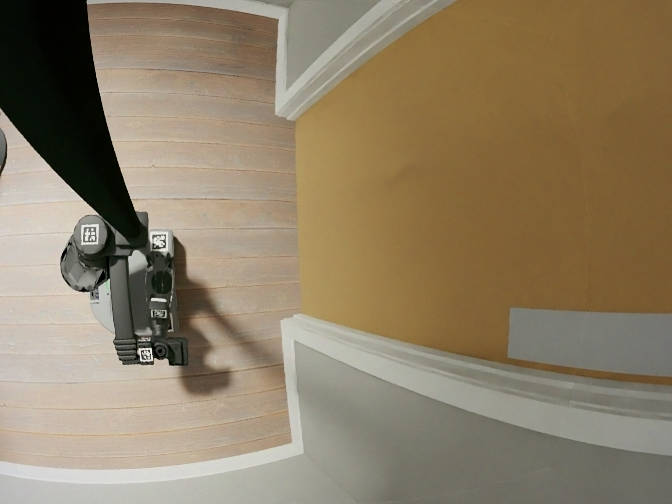

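{"method": "execute_actions", "body": {
  "actions": [
    {"r3":{"base":{"translate_m":0.23}}}
  ],
  "cameras": []
}}

{"method": "execute_actions", "body": {
  "actions": [
    {"r3":{"base":{"rotate_rad":1.6},"joints":{"head_pan_rad":-1.57,"wrist_yaw_rad":3.45}},"r2":{"base":{"rotate_rad":0.1}}}
  ],
  "cameras": []
}}

{"method": "execute_actions", "body": {
  "actions": [
    {"r3":{"joints":{"arm_m":0.52},"contact_limits":{"arm_m":35}}}
  ],
  "cameras": ["r2_nav_camera","r3_nav_camera"]
}}

Scene clock: 326.07 s.
r1.base_odometry: x=+0.700 y=-3.169 heading=-3.091 (m, m, rad; r1's odometry frame)
r1.turned_by_wheels: +0.000 (rad since the last result)
r1.turned_by_imu: +0.001 (rad since the last result)
r1.base_tilt: forward=+0.2 right=+0.2 (deg)
r1.lidar_m: 1.21 1.19 1.29 1.12 1.46 1.15 0.27 0.27 0.29 0.44 4.07 1.00
r1.head_depth_mm: 1179 1541 1545 1412 1317 1183 1126 / 1117 1453 1536 1405 1306 1171 1121 / 1066 1355 1511 1389 1325 - 1105 / 1004 1191 1484 1369 - - 1100 / 289 335 441 640 968 - 1101 / - 317 413 581 924 - 1090 / - 307 387 532 843 1162 1079
r1.base_status: not commanded
r1.joint_positions: lift_m=+0.310 arm_m=-0.001 wrist_yaw_rad=+3.055 wrist_pitch_rad=-0.489 wrist_roll_rad=+0.016 gripper_m=+0.037 head_pan_rad=-3.134 head_tilt_rad=-1.186
r1.joint_status: not commanded
r1.motor_effort: left_wheel=-7(7) right_wheel=-3(4) lift_m=+48(48) arm_m=-1(0) wrist_yaw_rad=+0(0) wrist_pitch_rad=+6(6) wrist_roll_rad=-1(1) gripper_m=+0(0) head_pan_rad=-4(3) head_tilt_rad=-6(7) (%)
r1.hand_pose: x=-0.0027 y=+0.0697 z=+0.3068 quat_wxyz=(+0.202, +0.698, +0.140, +0.673) (m; r1's base frame)
r1.wrist_depth_mm: - - - - - - - / - - - - - - - / 885 894 - 853 842 858 840 / 708 712 711 711 704 705 693 / 604 595 586 590 590 589 586 / 512 533 - - - 512 499 / 462 - - - 438 442 439
r2.base_odometry: x=-0.653 y=+1.952 heading=-2.690 (m, m, rad; r2's odometry frame)
r2.turned_by_wheels: +0.000 (rad since the last result)
r2.turned_by_imu: +0.000 (rad since the last result)
r2.base_tilt: forward=+1.1 right=+1.3 (deg)
r2.lidar_m: 1.22 1.29 1.87 2.82 3.02 2.97 0.91 0.41 0.32 0.32 0.34 0.50
r2.head_depth_mm: 2024 1796 1603 1487 - - - / 2035 1791 1591 1495 - - 1099 / 2013 1776 1593 1478 - - - / 1598 1721 1590 1431 1315 - - / 1069 1212 1422 1413 1330 - - / 797 879 980 1105 1199 1176 1109 / 596 664 739 800 877 1099 1106
r2.base_status: not commanded
r2.joint_positions: lift_m=+0.700 arm_m=+0.003 wrist_yaw_rad=+1.568 wrist_pitch_rad=-0.718 wrist_roll_rad=+0.003 gripper_m=+0.086 head_pan_rad=-2.993 head_tilt_rad=-1.087
r2.joint_status: not commanded
r2.motor_effort: left_wheel=+2(2) right_wheel=+0(0) lift_m=+16(16) arm_m=-4(3) wrist_yaw_rad=+1(1) wrist_pitch_rad=+10(10) wrist_roll_rad=-1(2) gripper_m=-22(23) head_pan_rad=-5(5) head_tilt_rad=-6(6) (%)
r2.hand_pose: x=+0.1557 y=-0.1485 z=+0.6524 quat_wxyz=(+0.644, +0.644, -0.294, +0.290) (m; r2's base frame)
r2.wrist_depth_mm: - - - - - 396 243 / - - - - 802 383 238 / - - - 137 575 319 234 / - - 167 144 152 109 229 / 901 903 148 95 137 97 224 / 786 773 158 123 128 122 211 / 720 727 146 159 176 304 230
r3.base_odometry: x=+4.292 y=+1.798 heading=+0.282 (m, m, rad; r3's odometry frame)
r3.turned_by_wheels: +0.000 (rad since the last result)
r3.turned_by_imu: +0.002 (rad since the last result)
r3.base_tilt: forward=+1.7 right=-0.7 (deg)
r3.lidar_m: 0.33 0.35 0.48 0.99 1.34 1.08 1.97 1.13 0.82 0.80 0.34 0.31
r3.head_depth_mm: 291 330 403 508 617 882 1112 / 292 330 405 524 733 1014 1106 / 291 334 407 527 740 1167 1110 / 292 334 409 527 743 1170 1120 / 292 335 410 531 746 1175 1123 / 293 336 411 533 753 1179 1115 / 293 336 413 535 756 1179 1112
r3.base_status: done
r3.joint_positions: lift_m=+0.260 arm_m=+0.001 wrist_yaw_rad=+3.051 wrist_pitch_rad=-0.417 wrist_roll_rad=+0.010 gripper_m=+0.037 head_pan_rad=-0.007 head_tilt_rad=-1.000
r3.joint_status: not commanded
r3.motor_effort: left_wheel=-1(8) right_wheel=+3(11) lift_m=+23(23) arm_m=-3(3) wrist_yaw_rad=+0(0) wrist_pitch_rad=+6(6) wrist_roll_rad=+2(2) gripper_m=+0(0) head_pan_rad=+4(4) head_tilt_rad=+1(1) (%)
r3.hand_pose: x=-0.0010 y=+0.0779 z=+0.2729 quat_wxyz=(+0.178, +0.701, +0.114, +0.681) (m; r3's base frame)
r3.wrist_depth_mm: - - - - 710 539 380 / - - - - 777 554 389 / 860 858 854 828 782 576 389 / 678 670 660 664 649 570 394 / 558 552 - 554 557 514 399 / 476 505 - - - 459 407 / - - - - 397 400 386
pictures: none
No camera images: the call's "cameras" was empty. Leave "cameras" out to get every camera's image.

Scene clock: 328.33 s.
r1.base_odometry: x=+0.700 y=-3.169 heading=-3.091 (m, m, rad; r1's odometry frame)
r1.turned_by_wheels: +0.000 (rad since the last result)
r1.turned_by_imu: +0.001 (rad since the last result)
r1.base_tilt: forward=+0.2 right=+0.1 (deg)
r1.lidar_m: 1.21 1.19 1.29 1.12 1.46 1.15 0.27 0.27 0.29 0.44 4.08 1.00
r1.head_depth_mm: 1177 1552 1537 1412 1313 1185 1120 / 1112 1435 1540 1399 1299 1177 1116 / 1068 1349 1512 1385 1325 - 1108 / 1000 1195 1486 1363 - - 1108 / 289 335 441 639 972 - 1098 / - 318 412 581 924 - 1091 / - 307 387 533 842 1158 1084
r1.base_status: not commanded
r1.joint_positions: lift_m=+0.310 arm_m=-0.001 wrist_yaw_rad=+3.055 wrist_pitch_rad=-0.489 wrist_roll_rad=+0.016 gripper_m=+0.037 head_pan_rad=-3.134 head_tilt_rad=-1.186
r1.joint_status: not commanded
r1.motor_effort: left_wheel=-6(7) right_wheel=-4(3) lift_m=+48(48) arm_m=+0(0) wrist_yaw_rad=+1(0) wrist_pitch_rad=+6(6) wrist_roll_rad=-1(1) gripper_m=-1(0) head_pan_rad=-4(3) head_tilt_rad=-7(7) (%)
r1.hand_pose: x=-0.0027 y=+0.0697 z=+0.3068 quat_wxyz=(+0.202, +0.698, +0.140, +0.673) (m; r1's base frame)
r1.wrist_depth_mm: - - - - - - - / - - - - - - - / 886 875 - 851 868 869 861 / 719 701 706 697 710 700 698 / 586 587 577 583 606 595 589 / 507 530 - - - 504 506 / 459 - - - 445 442 438
r2.base_odometry: x=-0.653 y=+1.952 heading=-2.590 (m, m, rad; r2's odometry frame)
r2.turned_by_wheels: +0.100 (rad since the last result)
r2.turned_by_imu: +0.101 (rad since the last result)
r2.base_tilt: forward=+1.0 right=+1.3 (deg)
r2.lidar_m: 1.22 1.35 2.13 2.82 3.13 2.94 0.72 0.38 0.32 0.32 0.35 0.57
r2.head_depth_mm: 2042 1785 1602 1487 - - - / 2012 1786 1601 1495 - - 1099 / 1615 1744 1590 1481 - - - / 1077 1309 1543 1432 1311 - - / 806 936 1104 1355 1320 - - / 603 688 817 939 1089 1169 1112 / 536 573 642 733 807 1088 1104
r2.base_status: done
r2.joint_positions: lift_m=+0.700 arm_m=+0.003 wrist_yaw_rad=+1.568 wrist_pitch_rad=-0.718 wrist_roll_rad=+0.003 gripper_m=+0.086 head_pan_rad=-2.993 head_tilt_rad=-1.087
r2.joint_status: not commanded
r2.motor_effort: left_wheel=-1(4) right_wheel=+2(4) lift_m=+16(16) arm_m=-3(4) wrist_yaw_rad=+1(1) wrist_pitch_rad=+10(10) wrist_roll_rad=-2(2) gripper_m=-22(23) head_pan_rad=-5(5) head_tilt_rad=-6(6) (%)
r2.hand_pose: x=+0.1557 y=-0.1485 z=+0.6524 quat_wxyz=(+0.644, +0.644, -0.294, +0.290) (m; r2's base frame)
r2.wrist_depth_mm: - - - - - 550 300 / - - - - - 509 289 / - - - 135 139 400 278 / - - 167 144 152 112 264 / 877 898 147 94 137 97 256 / 809 762 159 122 128 122 234 / 733 718 146 159 176 341 255
r3.base_odometry: x=+4.292 y=+1.798 heading=+1.882 (m, m, rad; r3's odometry frame)
r3.turned_by_wheels: +1.600 (rad since the last result)
r3.turned_by_imu: +1.570 (rad since the last result)
r3.base_tilt: forward=+1.7 right=-0.6 (deg)
r3.lidar_m: 1.09 1.35 1.07 1.97 1.10 0.82 0.80 0.34 0.31 0.33 0.35 0.49
r3.head_depth_mm: 292 333 406 522 641 818 1105 / 294 337 410 527 737 1022 - / 294 340 416 535 750 1172 - / 295 343 420 542 761 1194 - / 297 345 423 548 779 1201 1108 / 299 348 427 555 786 1193 1110 / 298 350 431 562 803 1199 1117
r3.base_status: done
r3.joint_positions: lift_m=+0.260 arm_m=+0.001 wrist_yaw_rad=+3.448 wrist_pitch_rad=-0.417 wrist_roll_rad=+0.010 gripper_m=+0.037 head_pan_rad=-1.563 head_tilt_rad=-1.000
r3.joint_status: all done
r3.motor_effort: left_wheel=-2(9) right_wheel=+3(14) lift_m=+23(23) arm_m=-3(3) wrist_yaw_rad=+3(2) wrist_pitch_rad=+6(6) wrist_roll_rad=+2(2) gripper_m=+0(0) head_pan_rad=-4(56) head_tilt_rad=+1(0) (%)
r3.hand_pose: x=-0.0890 y=+0.0684 z=+0.2729 quat_wxyz=(+0.041, +0.665, +0.250, +0.703) (m; r3's base frame)
r3.wrist_depth_mm: 662 846 - - - - - / 677 865 - - - - 888 / 701 831 852 828 830 814 804 / 661 674 666 661 651 647 638 / 558 557 572 560 544 538 528 / 473 481 - - - 471 453 / 412 417 - - - 398 396
pictures: none
No camera images: the call's "cameras" was empty. Leave "cameras" out to get every camera's image.

Scene clock: 333.77 s.
r1.base_odometry: x=+0.700 y=-3.169 heading=-3.091 (m, m, rad; r1's odometry frame)
r1.turned_by_wheels: +0.000 (rad since the last result)
r1.turned_by_imu: +0.001 (rad since the last result)
r1.base_tilt: forward=+0.2 right=+0.1 (deg)
r1.lidar_m: 1.21 1.20 1.29 1.12 1.46 1.15 0.27 0.27 0.29 0.44 4.08 1.00
r1.head_depth_mm: 1182 1538 1540 1402 1313 1193 1124 / 1120 1442 1528 1394 1299 1177 1112 / 1074 1355 1512 1385 1329 - 1110 / 1003 1187 1487 1373 - - 1108 / 289 334 440 641 975 - 1092 / - 318 413 581 921 - 1087 / - 307 388 533 841 1165 1082
r1.base_status: not commanded
r1.joint_positions: lift_m=+0.310 arm_m=-0.001 wrist_yaw_rad=+3.055 wrist_pitch_rad=-0.489 wrist_roll_rad=+0.016 gripper_m=+0.037 head_pan_rad=-3.134 head_tilt_rad=-1.186
r1.joint_status: not commanded
r1.motor_effort: left_wheel=-6(7) right_wheel=-3(3) lift_m=+48(48) arm_m=+0(0) wrist_yaw_rad=+0(0) wrist_pitch_rad=+6(6) wrist_roll_rad=-1(1) gripper_m=+0(0) head_pan_rad=-3(3) head_tilt_rad=-7(7) (%)
r1.hand_pose: x=-0.0027 y=+0.0697 z=+0.3068 quat_wxyz=(+0.202, +0.698, +0.140, +0.673) (m; r1's base frame)
r1.wrist_depth_mm: - - - - - - - / - - - - - - - / 880 854 - 875 859 869 877 / 702 709 691 696 693 704 689 / 602 587 583 590 593 584 580 / 506 529 - - - 505 499 / 456 - - - 442 438 445
r2.base_odometry: x=-0.653 y=+1.952 heading=-2.590 (m, m, rad; r2's odometry frame)
r2.turned_by_wheels: +0.000 (rad since the last result)
r2.turned_by_imu: +0.000 (rad since the last result)
r2.base_tilt: forward=+1.0 right=+1.3 (deg)
r2.lidar_m: 1.22 1.34 2.13 2.81 3.15 0.52 0.59 0.38 0.32 0.32 0.35 0.57
r2.head_depth_mm: 638 680 742 1455 - - - / 799 861 937 947 - - 1097 / 1070 1183 1325 937 - - - / 1399 1671 1586 1250 1313 - - / 1985 1774 1585 1410 1327 - - / 1996 1755 1578 960 1084 1176 1111 / 1996 582 642 736 806 1084 1108
r2.base_status: not commanded
r2.joint_positions: lift_m=+0.700 arm_m=+0.003 wrist_yaw_rad=+1.568 wrist_pitch_rad=-0.718 wrist_roll_rad=+0.003 gripper_m=+0.086 head_pan_rad=-2.993 head_tilt_rad=-1.087
r2.joint_status: not commanded
r2.motor_effort: left_wheel=-1(1) right_wheel=+2(2) lift_m=+16(16) arm_m=-3(4) wrist_yaw_rad=+2(2) wrist_pitch_rad=+10(10) wrist_roll_rad=-2(2) gripper_m=-22(22) head_pan_rad=-5(5) head_tilt_rad=-5(6) (%)
r2.hand_pose: x=+0.1557 y=-0.1485 z=+0.6524 quat_wxyz=(+0.644, +0.644, -0.294, +0.290) (m; r2's base frame)
r2.wrist_depth_mm: - - - - - 553 303 / - - - - - 506 290 / - - - 135 138 404 279 / - - 166 144 152 112 265 / 880 900 148 94 137 97 255 / 789 764 159 122 128 122 235 / 720 722 146 159 176 341 254
r3.base_odometry: x=+4.292 y=+1.798 heading=+1.881 (m, m, rad; r3's odometry frame)
r3.turned_by_wheels: -0.001 (rad since the last result)
r3.turned_by_imu: -0.004 (rad since the last result)
r3.base_tilt: forward=+1.6 right=-0.8 (deg)
r3.lidar_m: 1.07 1.35 1.07 1.97 1.11 0.82 0.79 0.34 0.31 0.64 0.62 0.65
r3.head_depth_mm: 2486 2066 1753 1519 659 827 1103 / 2296 2015 1756 1532 1354 985 - / 670 802 984 - 1361 1225 - / 636 753 918 1222 1358 1215 1143 / 603 709 852 1071 1330 1224 1110 / 575 671 799 988 1287 1225 1120 / 550 635 749 912 1176 1231 1122
r3.base_status: not commanded
r3.joint_positions: lift_m=+0.260 arm_m=+0.518 wrist_yaw_rad=+3.641 wrist_pitch_rad=-0.417 wrist_roll_rad=+0.012 gripper_m=+0.037 head_pan_rad=-1.564 head_tilt_rad=-0.998
r3.joint_status: all done
r3.on_its_own: wrist_yaw_rad is held at +3.587, not at your +3.450, by its stall guard, which is still easing; right_wheel is at rest, and its effort (+27) is outside its rest range (-18 to +18)
r3.motor_effort: left_wheel=-9(15) right_wheel=+27(33) lift_m=+23(33) arm_m=+12(32) wrist_yaw_rad=-55(66) wrist_pitch_rad=+6(7) wrist_roll_rad=+2(2) gripper_m=+0(0) head_pan_rad=-3(4) head_tilt_rad=+0(1) (%)
r3.contact_limits: arm_m 35 (drawing in: default 15, maximum 25; extending or still: default 22, maximum 35)
r3.hand_pose: x=-0.1288 y=-0.4663 z=+0.2730 quat_wxyz=(-0.027, +0.638, +0.313, +0.703) (m; r3's base frame)
r3.wrist_depth_mm: 364 299 237 229 - - - / 428 339 272 250 - - - / 514 388 310 272 - - 801 / 613 464 356 304 - - 637 / 539 519 418 357 - - 530 / 334 471 463 409 - 460 457 / 320 410 404 401 404 395 397
pictures: r2_nav_camera (sideways: a quarter turn counterclockwise sets it upright), r3_nav_camera (sideways: a quarter turn counterclockwise sets it upright)
camera_calibration (this result's frames):
r2_nav_camera: T_world_to_cam=[[-0.873331, -0.136683, 0.467558, -0.558614], [-0.139483, 0.989805, 0.0288192, 0.0126017], [-0.46673, -0.0400478, -0.883493, 1.11358], [0, 0, 0, 1]] pos_world=[0.0336424, -0.0442302, 1.24466]
r3_nav_camera: T_world_to_cam=[[-0.0371984, -0.868907, 0.493576, -0.597692], [-0.998551, 0.013097, -0.0521995, 0.126696], [0.0388922, -0.494803, -0.868135, 1.08232], [0, 0, 0, 1]] pos_world=[0.0621856, 0.0145369, 1.24122]
Images, in order (width x height): r2_nav_camera 672x504, r3_nav_camera 672x504.

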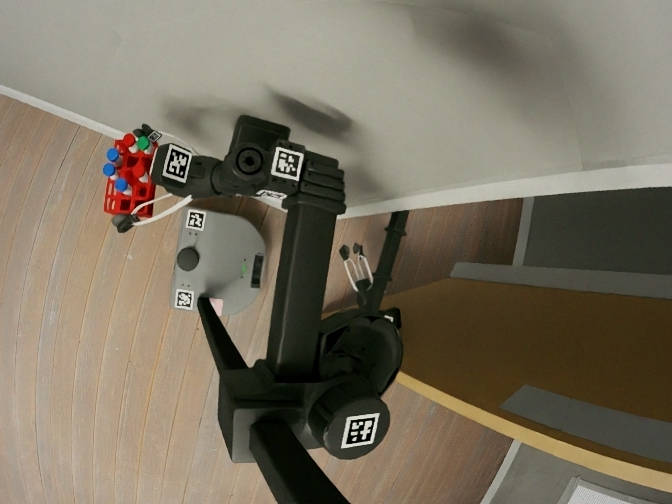

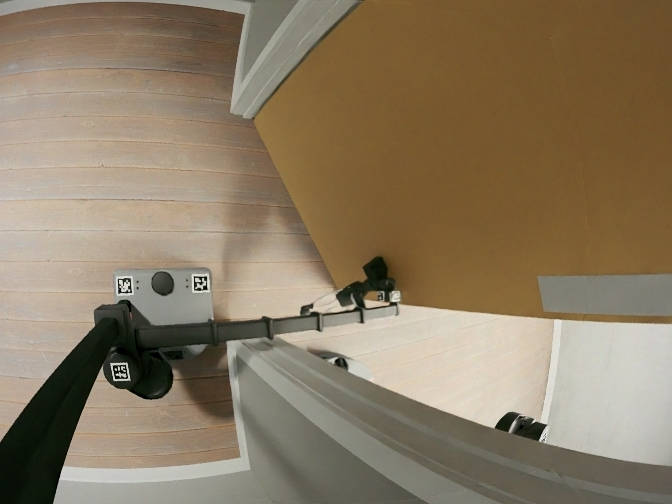

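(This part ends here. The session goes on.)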